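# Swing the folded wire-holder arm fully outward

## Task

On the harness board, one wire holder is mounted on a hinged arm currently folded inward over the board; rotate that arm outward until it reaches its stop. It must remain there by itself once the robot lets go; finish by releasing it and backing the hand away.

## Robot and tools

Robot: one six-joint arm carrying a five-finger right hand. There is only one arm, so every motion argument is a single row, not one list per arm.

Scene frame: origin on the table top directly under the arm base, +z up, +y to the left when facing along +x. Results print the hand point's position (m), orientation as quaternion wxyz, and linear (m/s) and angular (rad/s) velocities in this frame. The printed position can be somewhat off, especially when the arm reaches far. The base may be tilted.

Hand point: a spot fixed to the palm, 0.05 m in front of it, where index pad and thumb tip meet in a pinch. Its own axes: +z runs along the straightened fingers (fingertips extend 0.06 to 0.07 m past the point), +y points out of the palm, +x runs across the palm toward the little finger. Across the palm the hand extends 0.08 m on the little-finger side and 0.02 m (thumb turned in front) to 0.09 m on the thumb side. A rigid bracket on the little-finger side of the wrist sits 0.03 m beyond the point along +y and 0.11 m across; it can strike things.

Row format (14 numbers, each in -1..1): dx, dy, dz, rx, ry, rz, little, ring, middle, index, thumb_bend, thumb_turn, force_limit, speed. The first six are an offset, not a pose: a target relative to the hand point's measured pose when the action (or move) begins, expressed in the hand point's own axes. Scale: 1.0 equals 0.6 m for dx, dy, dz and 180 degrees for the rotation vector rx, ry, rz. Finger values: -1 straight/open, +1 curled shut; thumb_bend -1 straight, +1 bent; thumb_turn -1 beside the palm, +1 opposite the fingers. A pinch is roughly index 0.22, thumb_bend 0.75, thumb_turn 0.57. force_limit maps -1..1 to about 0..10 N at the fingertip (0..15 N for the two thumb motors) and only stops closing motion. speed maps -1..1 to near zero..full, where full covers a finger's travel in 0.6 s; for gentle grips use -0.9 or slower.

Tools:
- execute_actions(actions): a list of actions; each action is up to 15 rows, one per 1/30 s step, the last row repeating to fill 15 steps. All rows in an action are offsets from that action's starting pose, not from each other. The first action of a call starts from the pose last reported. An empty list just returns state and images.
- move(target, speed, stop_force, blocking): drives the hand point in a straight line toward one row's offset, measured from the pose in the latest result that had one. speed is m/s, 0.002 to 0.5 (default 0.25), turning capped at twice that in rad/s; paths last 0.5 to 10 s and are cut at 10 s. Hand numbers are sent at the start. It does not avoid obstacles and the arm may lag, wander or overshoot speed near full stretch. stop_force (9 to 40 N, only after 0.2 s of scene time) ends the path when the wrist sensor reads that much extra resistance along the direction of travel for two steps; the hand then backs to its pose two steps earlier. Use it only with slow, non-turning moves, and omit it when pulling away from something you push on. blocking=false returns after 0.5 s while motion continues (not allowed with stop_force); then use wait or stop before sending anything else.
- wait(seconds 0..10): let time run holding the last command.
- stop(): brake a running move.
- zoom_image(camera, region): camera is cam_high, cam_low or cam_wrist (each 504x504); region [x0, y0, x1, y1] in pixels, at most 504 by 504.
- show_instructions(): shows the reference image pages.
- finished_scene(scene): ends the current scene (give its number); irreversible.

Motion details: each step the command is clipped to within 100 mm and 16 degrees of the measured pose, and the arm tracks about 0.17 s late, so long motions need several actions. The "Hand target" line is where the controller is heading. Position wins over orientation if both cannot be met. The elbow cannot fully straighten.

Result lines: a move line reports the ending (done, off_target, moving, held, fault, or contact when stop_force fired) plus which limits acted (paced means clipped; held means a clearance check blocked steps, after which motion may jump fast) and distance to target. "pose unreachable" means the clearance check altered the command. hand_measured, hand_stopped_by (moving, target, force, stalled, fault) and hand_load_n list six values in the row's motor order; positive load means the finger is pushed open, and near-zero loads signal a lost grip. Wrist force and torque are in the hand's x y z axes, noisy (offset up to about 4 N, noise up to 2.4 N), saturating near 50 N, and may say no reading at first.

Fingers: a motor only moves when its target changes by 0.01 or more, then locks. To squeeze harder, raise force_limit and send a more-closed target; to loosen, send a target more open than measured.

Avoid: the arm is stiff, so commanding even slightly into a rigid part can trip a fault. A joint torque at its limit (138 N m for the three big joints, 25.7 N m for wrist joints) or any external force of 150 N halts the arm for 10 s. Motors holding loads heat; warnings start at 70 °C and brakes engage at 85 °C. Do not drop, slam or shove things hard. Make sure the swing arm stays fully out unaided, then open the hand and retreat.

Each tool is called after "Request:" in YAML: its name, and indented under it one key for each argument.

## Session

Request:
execute_actions:
  actions: []

Scene clock: 0.00 s.
end_effector_position=(+0.7870, -0.0443, +0.3600) hand_measured=(-1.000, -1.000, -1.000, -1.000, -1.000, -1.000) hand_load_n=(+0.0, +0.0, +0.0, +0.0, +0.0, +0.0) hand_stopped_by=(target, target, target, target, target, target) hand_force_limit=0.00 hand_speed=-0.80 end_effector_quat_wxyz=(+0.029, +0.741, +0.335, +0.581) end_effector_velocity=(-0.000, +0.000, -0.000) end_effector_angular_velocity=(+0.000, -0.000, +0.001)
Joint positions: [-0.082 -1.176  1.319  0.249  1.488  0.444]
Joint velocities: [ 0.  0.  0. -0. -0. -0.]
Motor temperatures (°C, as the motors report them): [24 23 23 29 28 31]
Wrist force (N, on the end effector, along its own x y z axes, offset not removed): no reading
Wrist torque (N m, same axes, about the end effector's origin, offset not removed): no reading
Hand target: +0.787, -0.044, +0.360; +0.029, +0.741, +0.335, +0.581
camera_calibration (this result's frames):
cam_wrist: T_world_to_cam=[[0.453579, -0.823991, 0.339566, -0.512079], [-0.597495, -0.563857, -0.570144, 0.652173], [0.66126, 0.0557169, -0.748085, -0.11583], [0, 0, 0, 1]] pos_world=[0.698533, -0.0477624, 0.459066]

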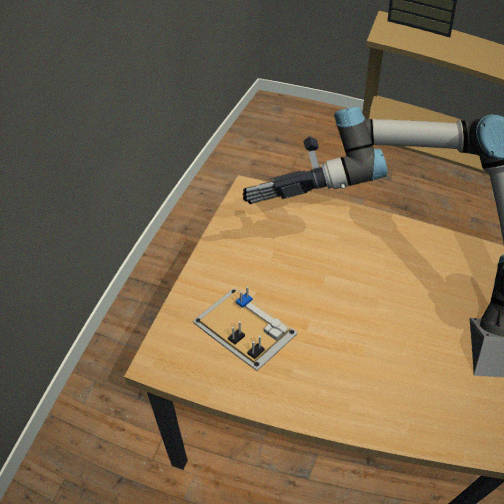

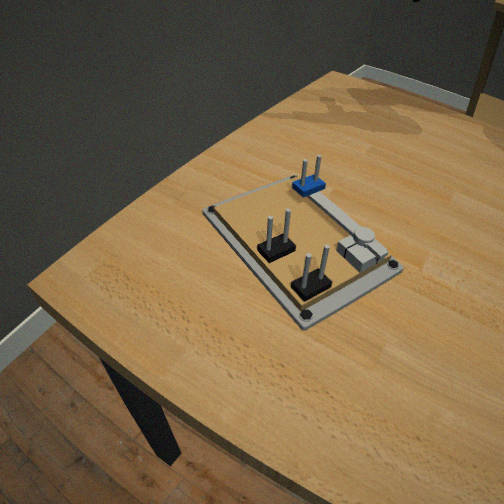

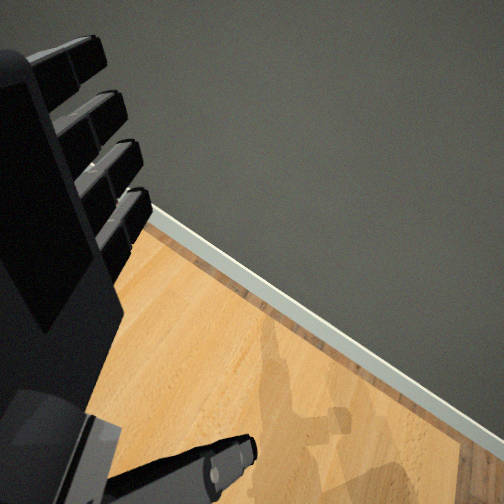

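Request:
zoom_image:
  camera: "cam_low"
  region: [190, 140, 420, 340]

Request:
zoom_image:
  camera: "cam_high"
  region: [180, 270, 310, 380]

Request:
zoom_image:
  camera: "cam_low"
  region: [280, 145, 410, 285]

Region (190, 140, 420, 340) of cam_low's 504x504 image, scaled by 2.191, with more detail than that image has; it fills the top 438 rows of this view, and the rest is white.

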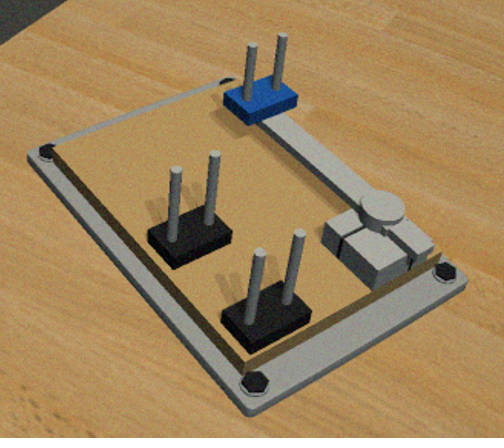

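Region (180, 270, 310, 380) of cam_high's 504x504 image, scaled by 3.877, with more detail than that image has; it fills the top 426 rows of this view, and the rest is white.

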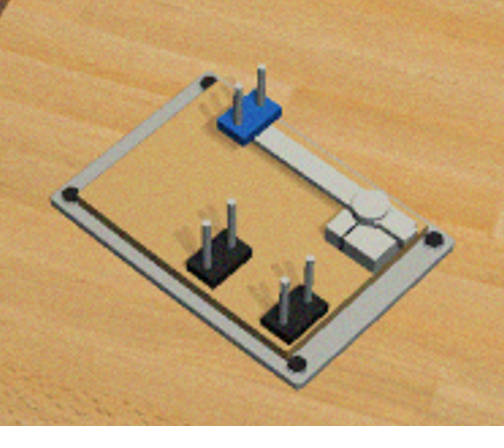

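Region (280, 145, 410, 285) of cam_low's 504x504 image, scaled by 3.600, with more detail than that image has; it fills the left 468 columns of this view, and the rest is white.

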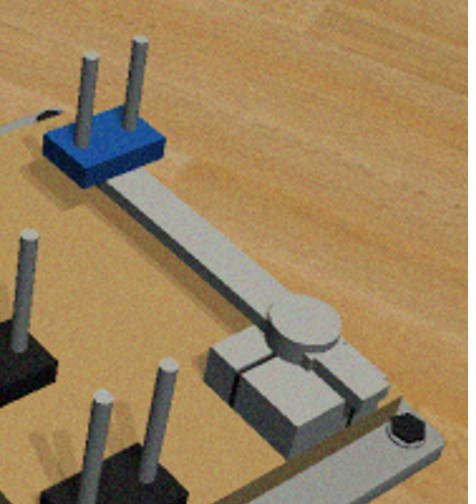

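Request:
move:
  target: [-0.0808, -0.5503, -0.0705, -0.0501, -0.0476, 0.1742, -1, -1, -1, -1, -1, -1, 0, 1]
  speed: 0.25

Scene clock: 5.50 s.
end_effector_position=(+0.5927, +0.1707, +0.1901) hand_measured=(-1.000, -1.000, -1.000, -1.000, -1.000, -1.000) hand_load_n=(+0.0, +0.0, +0.0, +0.0, +0.0, +0.0) hand_stopped_by=(target, target, target, target, target, target) hand_force_limit=0.00 hand_speed=1.00 end_effector_quat_wxyz=(-0.047, +0.840, +0.075, +0.536) end_effector_velocity=(-0.001, +0.003, -0.001) end_effector_angular_velocity=(+0.004, +0.002, -0.005)
Joint positions: [ 0.303 -1.022  1.822 -0.379  2.058  1.147]
Joint velocities: [ 0.005  0.006 -0.002 -0.004  0.008  0.008]
Motor temperatures (°C, as the motors report them): [24 23 23 29 28 31]
Wrist force (N, on the end effector, along its own x y z axes, offset not removed): [0.7 0.1 1.9]
Wrist torque (N m, same axes, about the end effector's origin, offset not removed): [-0.12 -0.16 -0.16]
Hand target: +0.593, +0.171, +0.190; -0.047, +0.840, +0.074, +0.536
Off the commanded pose: 0.001 m, 0 deg.
move: done
camera_calibration (this result's frames):
cam_wrist: T_world_to_cam=[[0.133979, -0.986256, -0.0966916, 0.111013], [-0.84373, -0.062349, -0.533135, 0.61375], [0.519778, 0.15301, -0.840487, -0.0415496], [0, 0, 0, 1]] pos_world=[0.524563, 0.154111, 0.303024]

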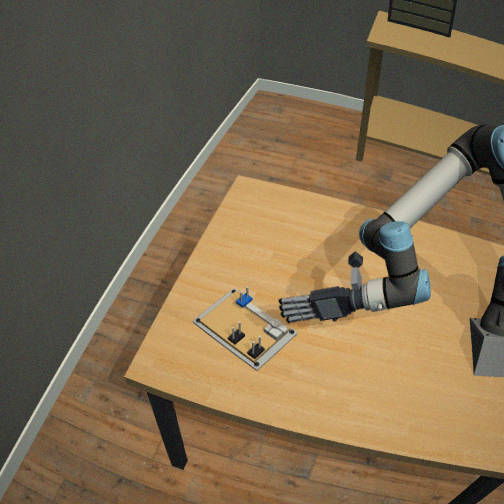

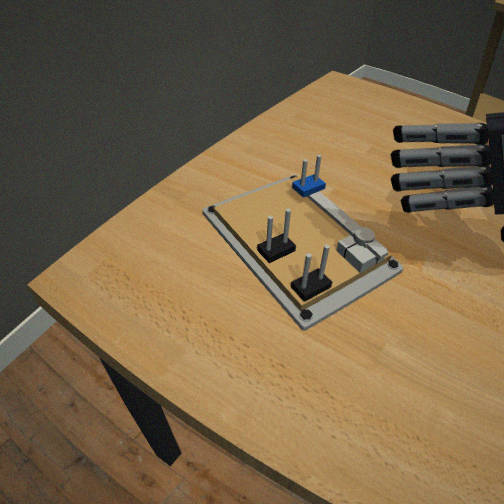

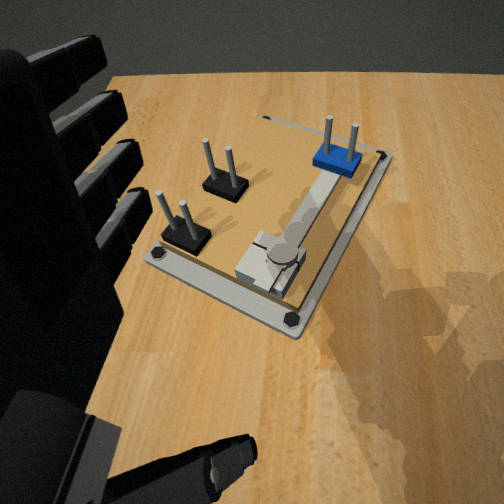

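Request:
zoom_image:
  camera: "cam_wrist"
  region: [215, 210, 335, 330]

Request:
zoom_image:
  camera: "cam_wrist"
  region: [140, 100, 400, 350]

Region (215, 210, 335, 330) of cam_wrist's 504x504 image, scaled by 4.200, with more detail than that image has.

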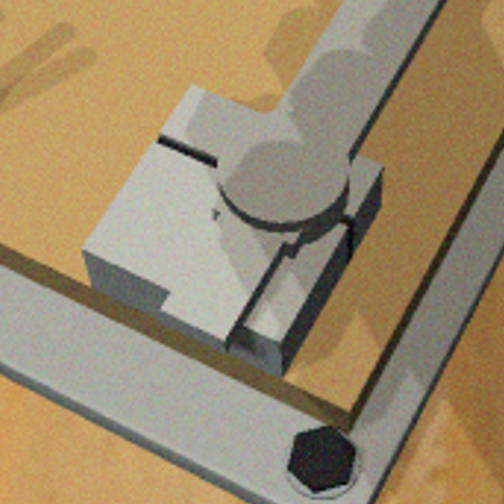

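Region (140, 100, 400, 350) of cam_wrist's 504x504 image, scaled by 1.938, with more detail than that image has; it fills the top 485 rows of this view, and the rest is white.

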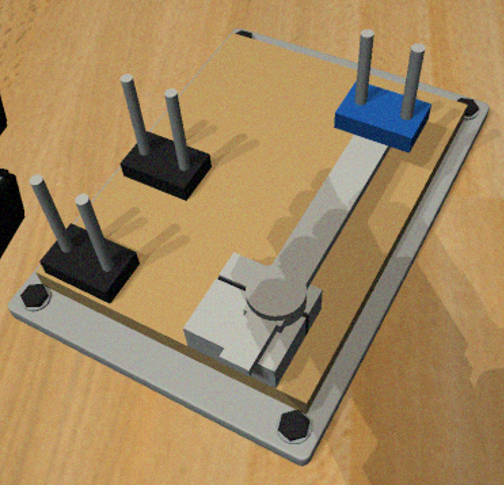

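Request:
move:
  target: [0.0972, 0.1286, 0.3074, 0.1460, 0, -0.0681, -1, -1, -1, 0.0, -1, 1, 0, 1]
  speed: 0.2

Scene clock: 12.50 s.
end_effector_position=(+0.7946, +0.1282, +0.1655) hand_measured=(-1.000, -1.000, -1.000, +0.000, -1.000, +1.000) hand_load_n=(+0.0, +0.0, +0.0, +0.0, +0.0, +0.0) hand_stopped_by=(target, target, target, target, target, target) hand_force_limit=0.00 hand_speed=1.00 end_effector_quat_wxyz=(-0.179, +0.794, +0.282, +0.507) end_effector_velocity=(+0.003, -0.001, -0.001) end_effector_angular_velocity=(-0.002, +0.004, +0.007)
Joint positions: [-0.062 -0.833  1.266  0.227  1.363  0.774]
Joint velocities: [-0.002  0.007 -0.016  0.017 -0.003 -0.005]
Motor temperatures (°C, as the motors report them): [24 23 23 29 28 31]
Wrist force (N, on the end effector, along its own x y z axes, offset not removed): [1.4 -0.6 0.9]
Wrist torque (N m, same axes, about the end effector's origin, offset not removed): [-0.13 -0.26 -0.16]
Hand target: +0.795, +0.128, +0.165; -0.179, +0.794, +0.283, +0.507
Off the commanded pose: 0.001 m, 0 deg.
move: done
camera_calibration (this result's frames):
cam_wrist: T_world_to_cam=[[0.594499, -0.798262, -0.0966867, -0.350455], [-0.707995, -0.462646, -0.533575, 0.711822], [0.381201, 0.385663, -0.840208, -0.0804645], [0, 0, 0, 1]] pos_world=[0.742984, 0.080599, 0.278319]

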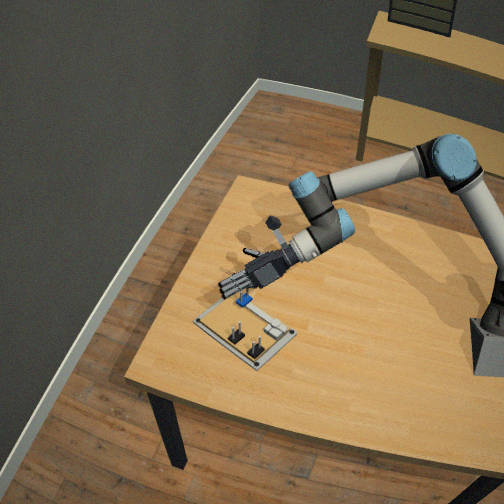

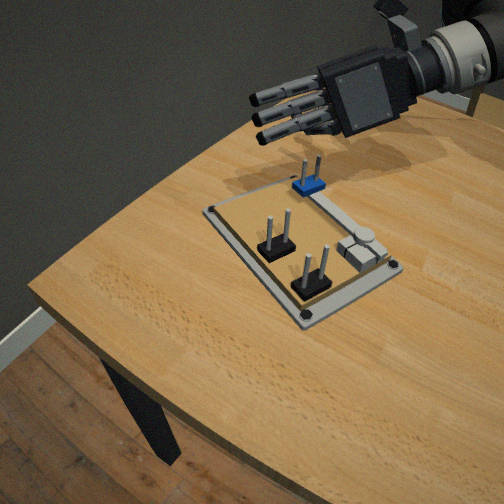

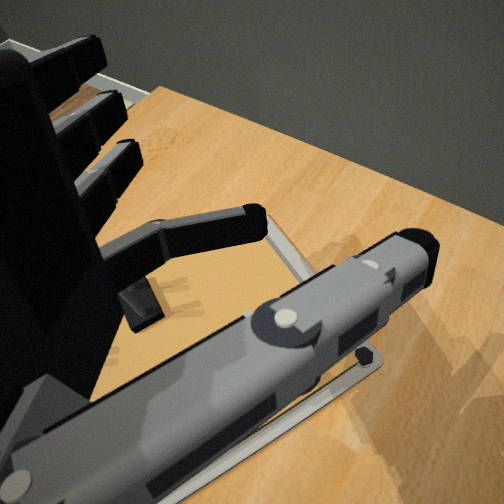

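Request:
zoom_image:
  camera: "cam_wrist"
  region: [80, 160, 320, 360]

Region (80, 160, 320, 360) of cam_wrist's 504x504 image, scaled by 2.100, with more detail than that image has.

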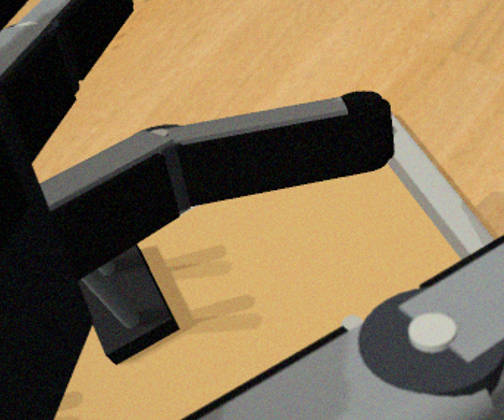

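Request:
move:
  target: [-0.1133, 0.0044, 0.0769, 0, 0, 0, -1, -1, -1, 0.0, -1, 1, 0, 1]
  speed: 0.06
  stop_force: 10

Scene clock: 16.97 s.
end_effector_position=(+0.8065, +0.1344, +0.0847) hand_measured=(-1.000, -1.000, -1.000, +0.000, -1.000, +1.000) hand_load_n=(+0.0, +0.0, +0.0, +0.0, +0.0, +0.0) hand_stopped_by=(target, target, target, target, target, target) hand_force_limit=0.00 hand_speed=1.00 end_effector_quat_wxyz=(-0.179, +0.794, +0.282, +0.507) end_effector_velocity=(+0.001, +0.000, -0.003) end_effector_angular_velocity=(-0.000, -0.000, -0.001)
Joint positions: [-0.129 -0.731  1.28   0.121  1.31   0.732]
Joint velocities: [-0.002  0.004 -0.001 -0.003 -0.001 -0.001]
Motor temperatures (°C, as the motors report them): [24 23 23 29 28 31]
Wrist force (N, on the end effector, along its own x y z axes, offset not removed): [-0.9 -0.7 0.2]
Wrist torque (N m, same axes, about the end effector's origin, offset not removed): [-0.07 0.22 -0.21]
Hand target: +0.807, +0.134, +0.084; -0.179, +0.794, +0.282, +0.507
Off the commanded pose: 0.000 m, 0 deg.
move: done
camera_calibration (this result's frames):
cam_wrist: T_world_to_cam=[[0.594499, -0.798248, -0.0968042, -0.360395], [-0.708014, -0.462586, -0.533601, 0.680069], [0.381166, 0.385764, -0.840178, -0.155222], [0, 0, 0, 1]] pos_world=[0.754918, 0.086785, 0.197584]

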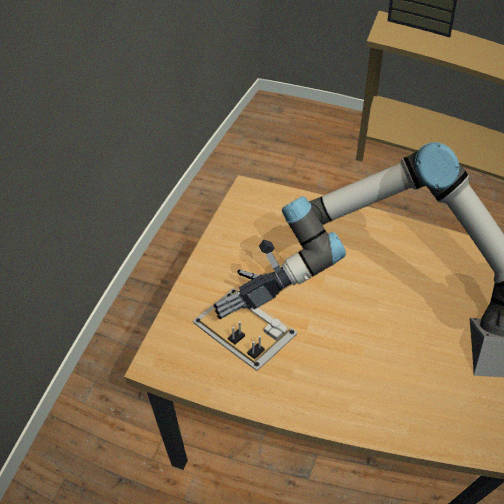

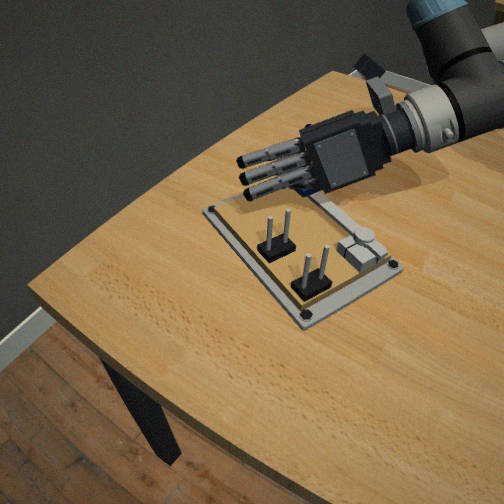

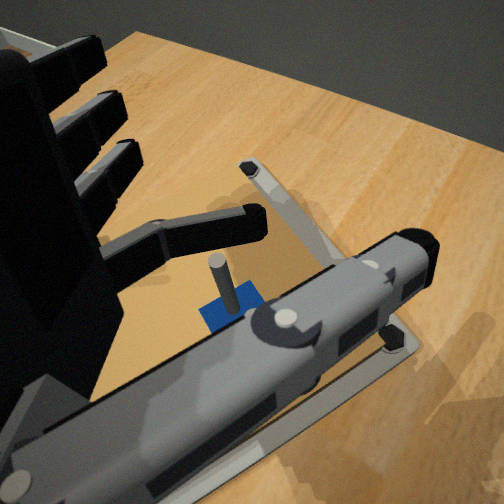

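Request:
execute_actions:
  actions: []

Scene clock: 17.93 s.
end_effector_position=(+0.8066, +0.1344, +0.0844) hand_measured=(-1.000, -1.000, -1.000, +0.000, -1.000, +1.000) hand_load_n=(+0.0, +0.0, +0.0, +0.0, +0.0, +0.0) hand_stopped_by=(target, target, target, target, target, target) hand_force_limit=0.00 hand_speed=1.00 end_effector_quat_wxyz=(-0.179, +0.794, +0.282, +0.507) end_effector_velocity=(+0.000, -0.000, -0.000) end_effector_angular_velocity=(-0.000, +0.000, -0.000)
Joint positions: [-0.129 -0.731  1.28   0.121  1.31   0.731]
Joint velocities: [-0.  0. -0.  0.  0. -0.]
Motor temperatures (°C, as the motors report them): [24 23 23 29 28 31]
Wrist force (N, on the end effector, along its own x y z axes, offset not removed): [-0.8 -0.9 1.0]
Wrist torque (N m, same axes, about the end effector's origin, offset not removed): [-0.27 0.18 -0.28]
Hand target: +0.807, +0.134, +0.084; -0.179, +0.794, +0.282, +0.507
Off the commanded pose: 0.000 m, 0 deg.
camera_calibration (this result's frames):
cam_wrist: T_world_to_cam=[[0.594482, -0.798263, -0.0967808, -0.36045], [-0.708002, -0.462565, -0.533636, 0.679953], [0.381214, 0.385758, -0.840159, -0.155589], [0, 0, 0, 1]] pos_world=[0.755002, 0.0868081, 0.197243]

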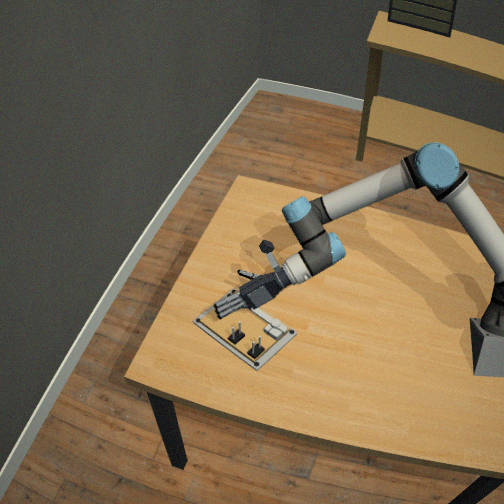

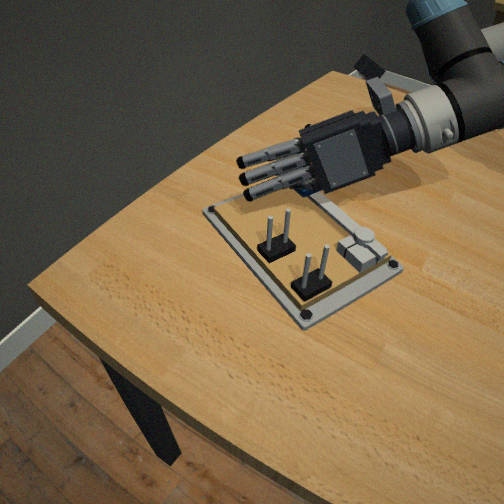

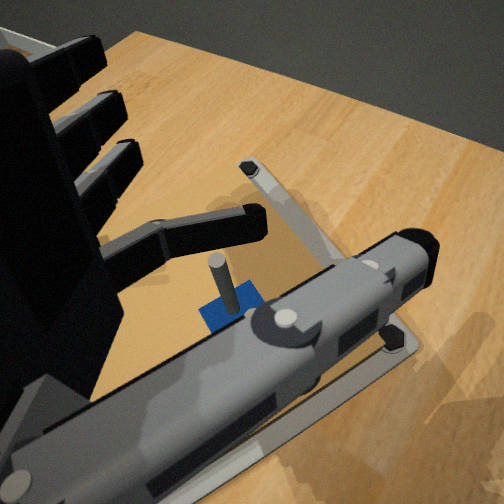

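Request:
move:
  target: [-0.02089, 0.02065, -0.04479, 0, 0, 0, -1, -1, -1, 0.0, -1, 1, 0, 1]
  speed: 0.015
  stop_force: 10

Scene clock: 21.23 s.
end_effector_position=(+0.7915, +0.1064, +0.0844) hand_measured=(-1.000, -1.000, -1.000, +0.000, -1.000, +1.000) hand_load_n=(+0.0, +0.0, +0.0, +1.0, +0.0, +0.0) hand_stopped_by=(target, target, target, target, target, target) hand_force_limit=0.00 hand_speed=1.00 end_effector_quat_wxyz=(-0.179, +0.794, +0.282, +0.507) end_effector_velocity=(-0.002, -0.002, -0.000) end_effector_angular_velocity=(-0.000, +0.000, +0.000)
Joint positions: [-0.171 -0.79   1.354  0.113  1.278  0.705]
Joint velocities: [-0.004 -0.005  0.007 -0.001 -0.003 -0.002]
Motor temperatures (°C, as the motors report them): [24 23 23 29 28 31]
Wrist force (N, on the end effector, along its own x y z axes, offset not removed): [2.0 -0.2 2.9]
Wrist torque (N m, same axes, about the end effector's origin, offset not removed): [-0.22 -0.15 -0.08]
Hand target: +0.791, +0.106, +0.084; -0.179, +0.794, +0.282, +0.507
Off the commanded pose: 0.000 m, 0 deg.
move: done
camera_calibration (this result's frames):
cam_wrist: T_world_to_cam=[[0.594467, -0.798267, -0.0968442, -0.373777], [-0.708017, -0.462516, -0.533658, 0.656327], [0.381209, 0.385809, -0.840137, -0.139087], [0, 0, 0, 1]] pos_world=[0.73991, 0.0588494, 0.197204]

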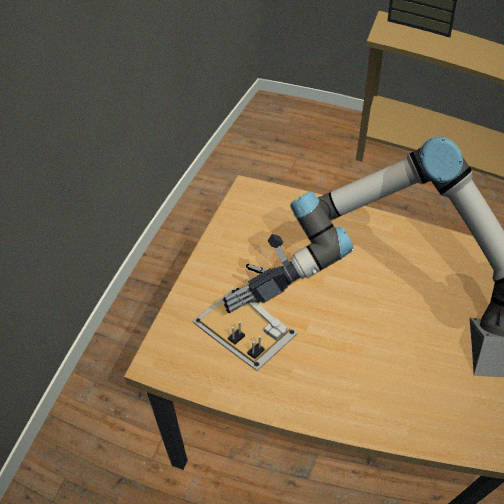

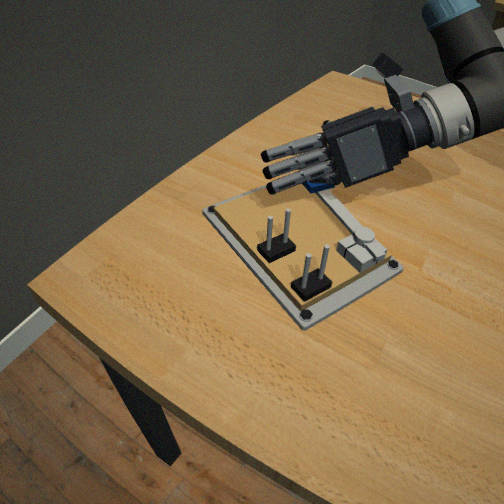

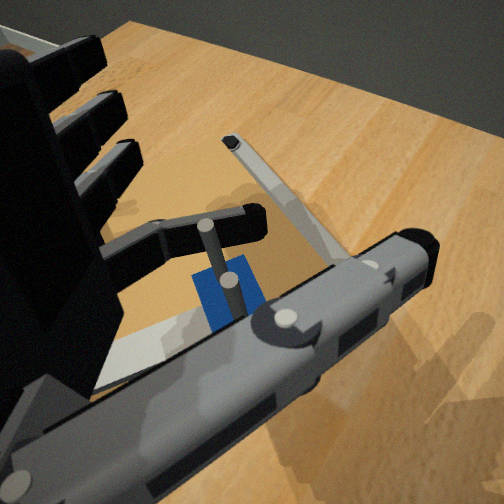

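Request:
move:
  target: [-0.03125, 0.01333, -0.06702, -0.0856, 0, 0.03991, -1, -1, -1, 0.0, -1, 1, 0, 1]
  speed: 0.05
  stop_force: 12

Scene clock: 25.33 s.
end_effector_position=(+0.7623, +0.0725, +0.0842) hand_measured=(-1.000, -1.000, -1.000, +0.000, -1.000, +1.000) hand_load_n=(+0.0, +0.0, +0.0, +1.0, +0.0, +0.0) hand_stopped_by=(target, target, target, target, target, target) hand_force_limit=0.00 hand_speed=1.00 end_effector_quat_wxyz=(-0.103, +0.827, +0.162, +0.528) end_effector_velocity=(-0.001, -0.001, +0.000) end_effector_angular_velocity=(+0.001, -0.002, -0.013)
Joint positions: [-0.129 -0.885  1.562 -0.193  1.505  0.888]
Joint velocities: [ 0.003 -0.003  0.008 -0.014  0.01   0.008]
Motor temperatures (°C, as the motors report them): [24 23 23 29 28 31]
Wrist force (N, on the end effector, along its own x y z axes, offset not removed): [1.1 -1.6 2.4]
Wrist torque (N m, same axes, about the end effector's origin, offset not removed): [-0.22 -0.04 -0.13]
Hand target: +0.762, +0.072, +0.084; -0.102, +0.827, +0.162, +0.528
Off the commanded pose: 0.000 m, 0 deg.
move: done
camera_calibration (this result's frames):
cam_wrist: T_world_to_cam=[[0.336846, -0.936529, -0.0972031, -0.177031], [-0.811977, -0.23667, -0.533555, 0.682717], [0.476685, 0.258653, -0.840161, -0.178519], [0, 0, 0, 1]] pos_world=[0.699079, 0.0419579, 0.197075]

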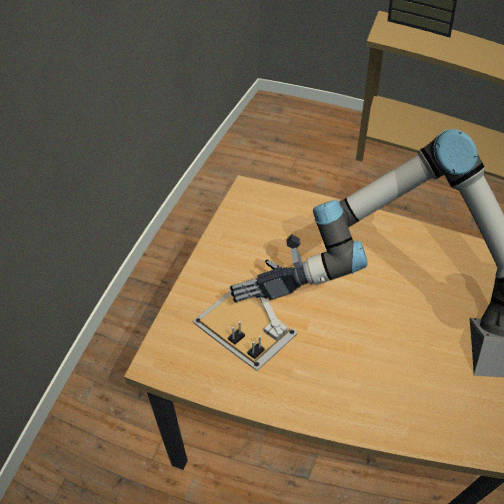

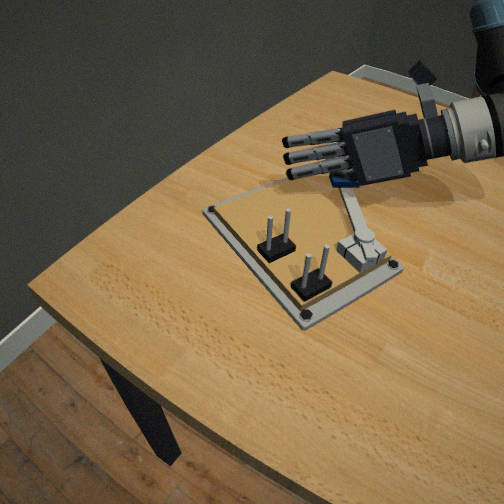

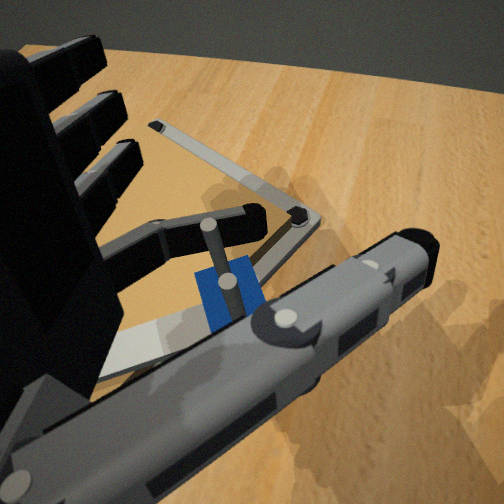

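Request:
move:
  target: [-0.03331, 0.0114, -0.07222, -0.06092, 0, 0.02841, -1, -1, -1, 0.0, -1, 1, 0, 1]
  speed: 0.06
  stop_force: 12

Scene clock: 28.10 s.
end_effector_position=(+0.7210, +0.0484, +0.0843) hand_measured=(-1.000, -1.000, -1.000, +0.000, -1.000, +1.000) hand_load_n=(+0.0, +0.0, +0.0, +1.0, +0.0, +0.0) hand_stopped_by=(target, target, target, target, target, target) hand_force_limit=0.00 hand_speed=1.00 end_effector_quat_wxyz=(-0.047, +0.840, +0.075, +0.536) end_effector_velocity=(-0.003, -0.001, -0.000) end_effector_angular_velocity=(-0.000, -0.000, -0.013)
Joint positions: [-0.091 -0.948  1.718 -0.398  1.693  0.989]
Joint velocities: [ 0.003 -0.003  0.008 -0.012  0.012  0.005]
Motor temperatures (°C, as the motors report them): [24 23 23 29 28 31]
Wrist force (N, on the end effector, along its own x y z axes, offset not removed): [1.1 0.1 2.5]
Wrist torque (N m, same axes, about the end effector's origin, offset not removed): [0.04 -0.08 -0.11]
Hand target: +0.721, +0.048, +0.084; -0.047, +0.840, +0.074, +0.536
Off the commanded pose: 0.000 m, 0 deg.
move: done
camera_calibration (this result's frames):
cam_wrist: T_world_to_cam=[[0.134679, -0.986085, -0.0974569, -0.0374916], [-0.843539, -0.0624915, -0.53342, 0.657823], [0.519907, 0.154049, -0.840217, -0.178627], [0, 0, 0, 1]] pos_world=[0.652818, 0.0316558, 0.197156]

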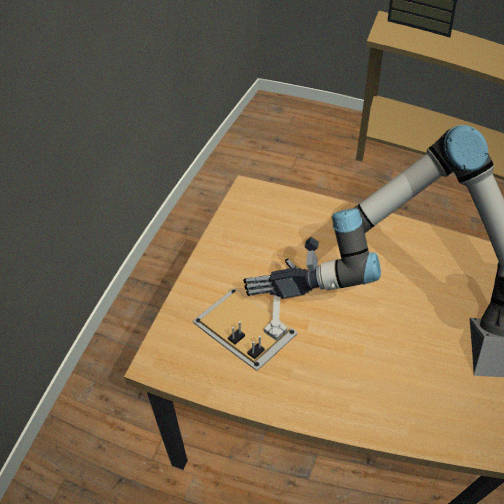

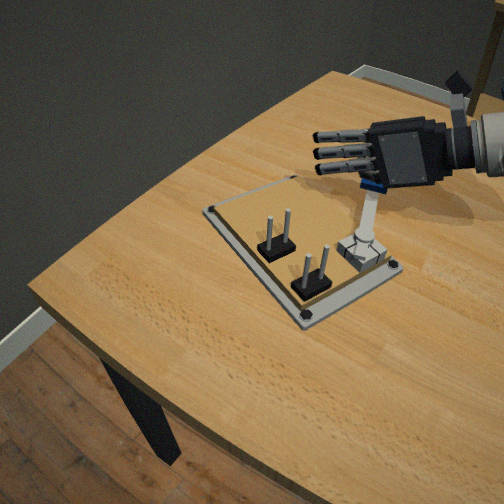

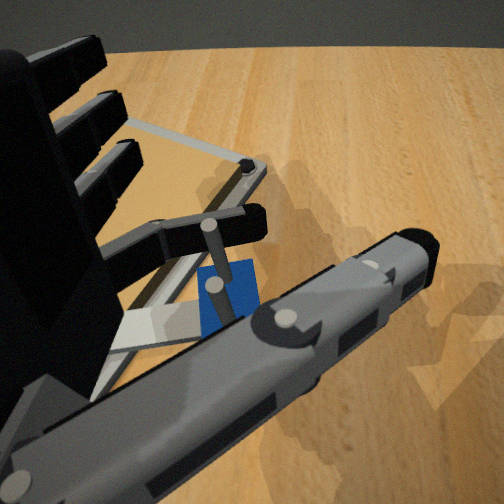

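Request:
move:
  target: [-0.03118, -0.00048, -0.06724, -0.06092, 0, 0.02841, -1, -1, -1, 0.0, -1, 1, 0, 1]
  speed: 0.06
  stop_force: 12

Scene clock: 30.67 s.
end_effector_position=(+0.6775, +0.0410, +0.0843) hand_measured=(-1.000, -1.000, -1.000, +0.000, -1.000, +1.000) hand_load_n=(+0.0, +0.0, +0.0, +1.0, +0.0, +0.0) hand_stopped_by=(target, target, target, target, target, target) hand_force_limit=0.00 hand_speed=1.00 end_effector_quat_wxyz=(+0.009, +0.843, -0.013, +0.538) end_effector_velocity=(-0.003, -0.000, +0.000) end_effector_angular_velocity=(-0.001, +0.000, -0.013)
Joint positions: [-0.021 -0.961  1.819 -0.58   1.923  1.077]
Joint velocities: [ 0.005  0.     0.005 -0.011  0.016  0.004]
Motor temperatures (°C, as the motors report them): [24 23 23 29 28 31]
Wrist force (N, on the end effector, along its own x y z axes, offset not removed): [1.6 -0.3 1.7]
Wrist torque (N m, same axes, about the end effector's origin, offset not removed): [0.04 -0.05 -0.10]
Hand target: +0.677, +0.041, +0.084; +0.010, +0.843, -0.014, +0.538
Off the commanded pose: 0.000 m, 0 deg.
move: done
camera_calibration (this result's frames):
cam_wrist: T_world_to_cam=[[-0.0733995, -0.992511, -0.0976444, 0.102249], [-0.838127, 0.114452, -0.533333, 0.609787], [0.540515, 0.0426919, -0.840251, -0.164251], [0, 0, 0, 1]] pos_world=[0.607364, 0.0387043, 0.197192]

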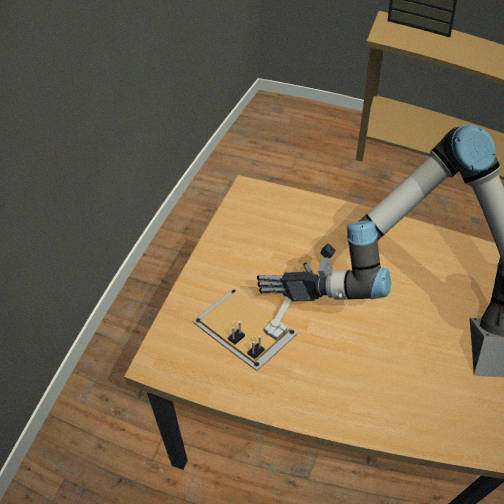

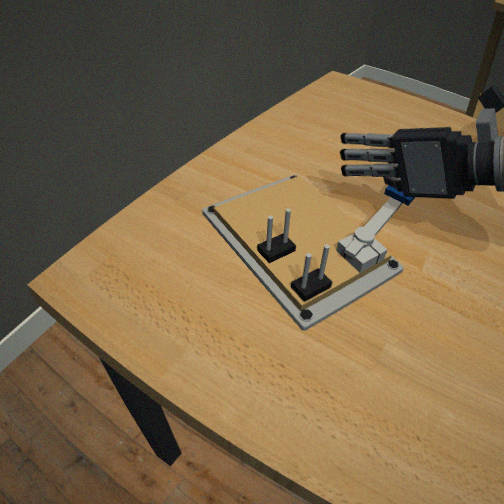

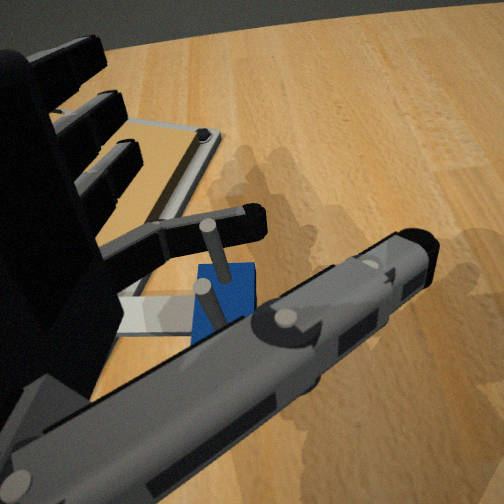

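Request:
zoom_image:
  camera: "cam_low"
  region: [300, 170, 440, 290]

Region (300, 170, 440, 290) of cam_low's 504x504 image, scaled by 3.600, with more detail than that image has; it fills the top 432 rows of this view, and the rest is white.

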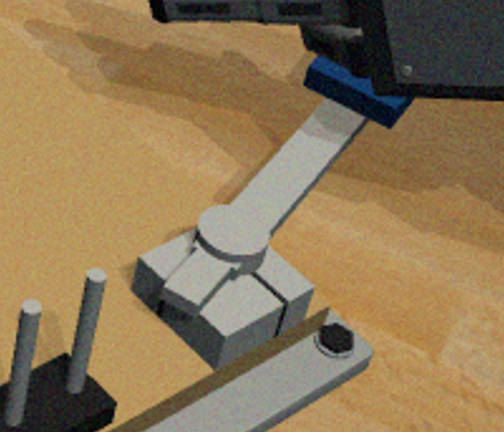

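Request:
move:
  target: [-0.01733, -0.00235, -0.03756, -0.03575, 0, 0.01667, -1, -1, -1, 0.0, -1, 1, 0, 1]
  speed: 0.04
  stop_force: 10

Request:
zoom_image:
  camera: "cam_low"
  region: [300, 170, 440, 290]

Scene clock: 33.33 s.
end_effector_position=(+0.6531, +0.0431, +0.0844) hand_measured=(-1.000, -1.000, -1.000, +0.000, -1.000, +1.000) hand_load_n=(+0.0, +0.0, +0.0, +1.0, +0.0, +0.0) hand_stopped_by=(target, target, target, target, target, target) hand_force_limit=0.00 hand_speed=1.00 end_effector_quat_wxyz=(+0.042, +0.841, -0.065, +0.536) end_effector_velocity=(-0.003, +0.001, +0.000) end_effector_angular_velocity=(+0.000, -0.001, -0.014)
Joint positions: [ 0.032 -0.945  1.848 -0.674  2.072  1.121]
Joint velocities: [ 0.006  0.002  0.002 -0.011  0.017  0.004]
Motor temperatures (°C, as the motors report them): [24 23 23 29 28 31]
Wrist force (N, on the end effector, along its own x y z axes, offset not removed): [0.1 -0.9 3.2]
Wrist torque (N m, same axes, about the end effector's origin, offset not removed): [-0.14 0.18 -0.23]
Hand target: +0.653, +0.043, +0.084; +0.042, +0.840, -0.066, +0.536
Off the commanded pose: 0.000 m, 0 deg.
move: done
camera_calibration (this result's frames):
cam_wrist: T_world_to_cam=[[-0.193647, -0.976191, -0.0977366, 0.180491], [-0.818002, 0.215657, -0.533259, 0.57162], [0.54164, -0.0233153, -0.840287, -0.149011], [0, 0, 0, 1]] pos_world=[0.583248, 0.0494457, 0.19725]

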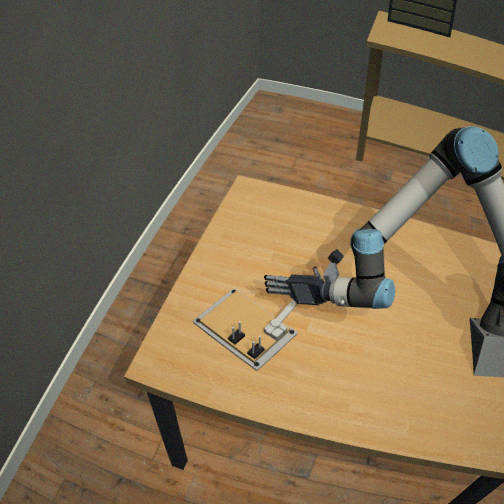

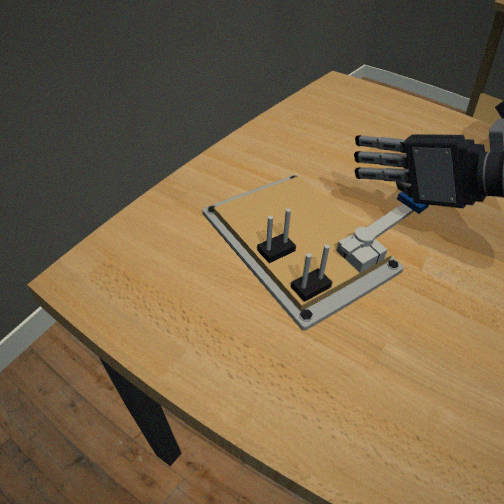

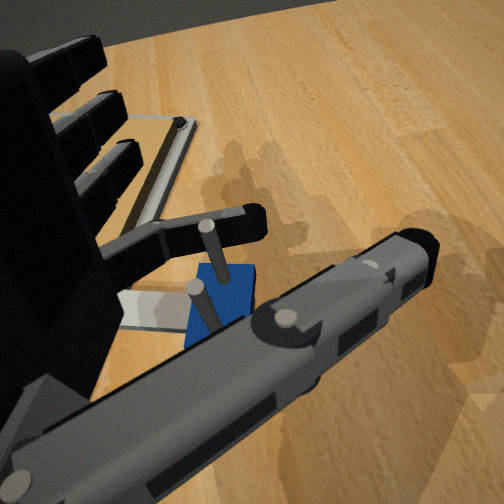

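Region (300, 170, 440, 290) of cam_low's 504x504 image, scaled by 3.600, with more detail than that image has; it fills the top 432 rows of this view, and the rest is white.

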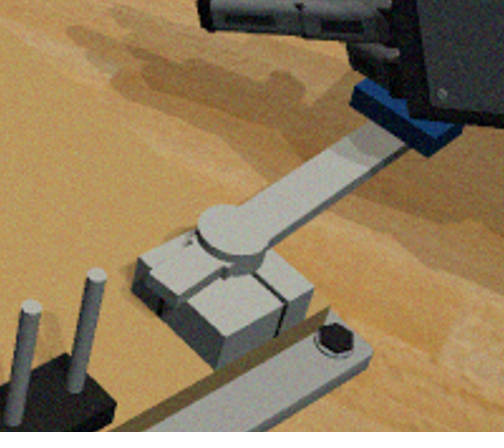

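Request:
move:
  target: [0, 0, 0, 0, 0, 0, -1, -1, -1, 0.45, -1, 1, -0.2, -0.85]
  speed: 0.01

Request:
zoom_image:
  camera: "cam_low"
  region: [300, 170, 440, 290]

Scene clock: 36.70 s.
end_effector_position=(+0.6532, +0.0431, +0.0844) hand_measured=(-1.000, -1.000, -1.000, +0.356, -1.000, +1.000) hand_load_n=(+0.0, +0.0, +0.0, +4.5, +0.0, +0.0) hand_stopped_by=(target, target, target, force, target, target) hand_force_limit=-0.20 hand_speed=-0.85 end_effector_quat_wxyz=(+0.042, +0.841, -0.065, +0.536) end_effector_velocity=(+0.000, +0.000, -0.000) end_effector_angular_velocity=(+0.000, +0.000, +0.000)
Joint positions: [ 0.032 -0.945  1.848 -0.674  2.072  1.121]
Joint velocities: [-0.  0. -0. -0. -0.  0.]
Motor temperatures (°C, as the motors report them): [24 23 23 29 28 31]
Wrist force (N, on the end effector, along its own x y z axes, offset not removed): [2.0 0.3 9.2]
Wrist torque (N m, same axes, about the end effector's origin, offset not removed): [-0.41 -0.07 -0.12]
Hand target: +0.653, +0.043, +0.084; +0.042, +0.841, -0.065, +0.536
Off the commanded pose: 0.000 m, 0 deg.
move: done
camera_calibration (this result's frames):
cam_wrist: T_world_to_cam=[[-0.193682, -0.976182, -0.0977575, 0.180504], [-0.817964, 0.215697, -0.533301, 0.571641], [0.541685, -0.0233288, -0.840258, -0.149045], [0, 0, 0, 1]] pos_world=[0.583277, 0.0494265, 0.197266]

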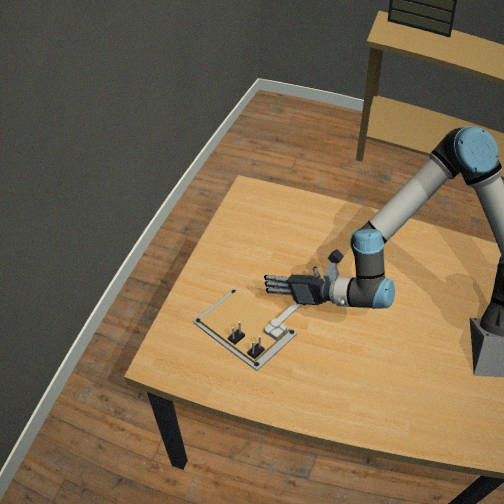

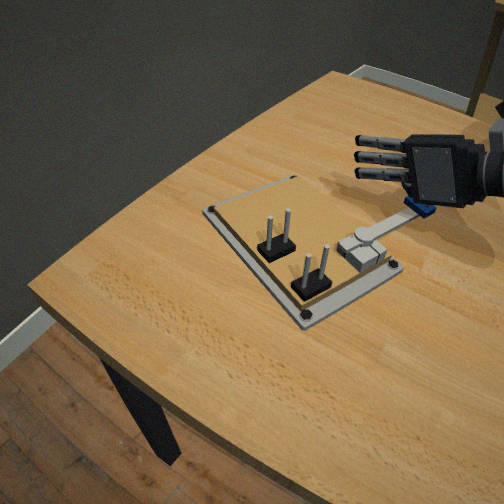

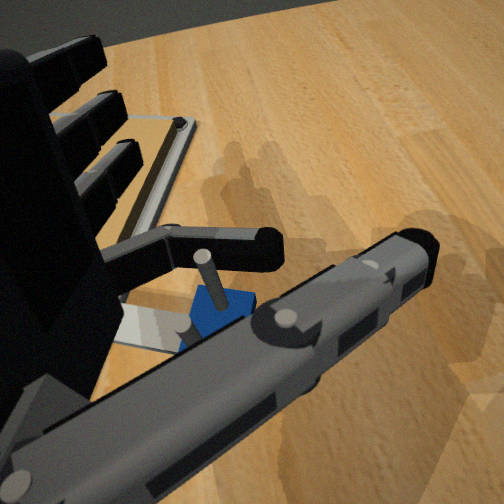

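Region (300, 170, 440, 290) of cam_low's 504x504 image, scaled by 3.600, with more detail than that image has; it fills the top 432 rows of this view, and the rest is white.

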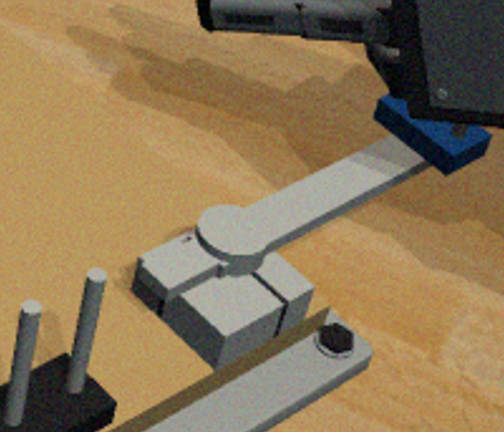

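Request:
move:
  target: [0.18126, 0, -0.08452, 0, 0, 0, -1, -1, -1, -0.1, -1, 1, -0.2, 0.0]
  speed: 0.1

Request:
zoom_image:
  camera: "cam_low"
  region: [300, 150, 460, 290]

Scene clock: 39.07 s.
end_effector_position=(+0.6529, +0.0430, +0.2041) hand_measured=(-1.000, -1.000, -1.000, -0.100, -1.000, +1.000) hand_load_n=(+0.0, +0.0, +0.0, +0.0, +0.0, +0.0) hand_stopped_by=(target, target, target, target, target, target) hand_force_limit=-0.20 hand_speed=0.00 end_effector_quat_wxyz=(+0.042, +0.840, -0.065, +0.536) end_effector_velocity=(-0.000, -0.000, +0.003) end_effector_angular_velocity=(+0.000, +0.001, -0.000)
Joint positions: [ 0.168 -1.069  1.716 -0.397  2.204  1.158]
Joint velocities: [ 0.003 -0.002 -0.005  0.008  0.004  0.002]
Motor temperatures (°C, as the motors report them): [24 23 23 29 28 31]
Wrist force (N, on the end effector, along its own x y z axes, offset not removed): [-0.2 0.2 0.2]
Wrist torque (N m, same axes, about the end effector's origin, offset not removed): [0.02 0.18 -0.17]
Hand target: +0.653, +0.043, +0.204; +0.042, +0.841, -0.065, +0.536
Off the commanded pose: 0.000 m, 0 deg.
move: done
camera_calibration (this result's frames):
cam_wrist: T_world_to_cam=[[-0.19366, -0.976209, -0.0975283, 0.19199], [-0.817886, 0.215549, -0.53348, 0.635286], [0.541811, -0.0235466, -0.840171, -0.0484149], [0, 0, 0, 1]] pos_world=[0.583004, 0.0493476, 0.31696]

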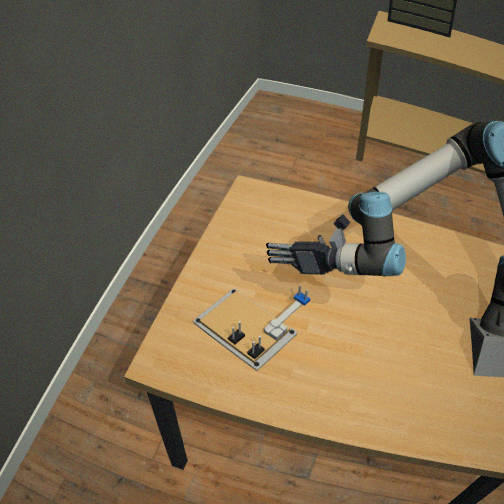

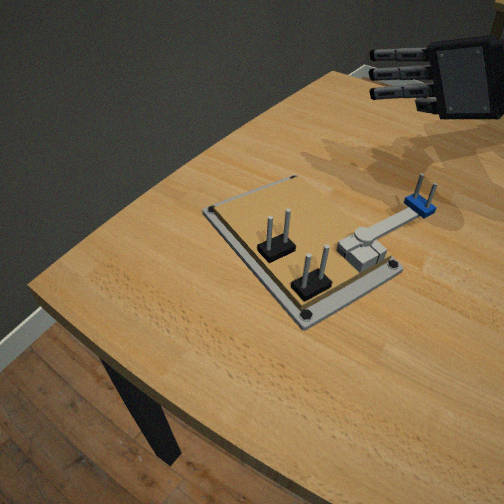

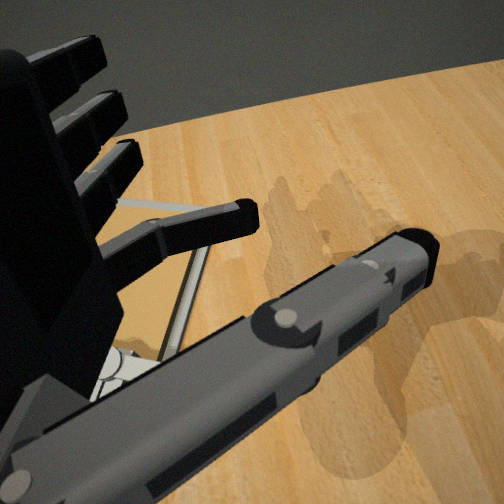

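Region (300, 150, 460, 290) of cam_low's 504x504 image, scaled by 3.150, with more detail than that image has; it fills the top 441 rows of this view, and the rest is white.

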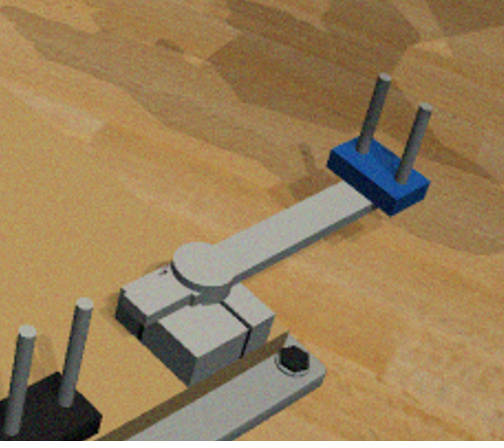

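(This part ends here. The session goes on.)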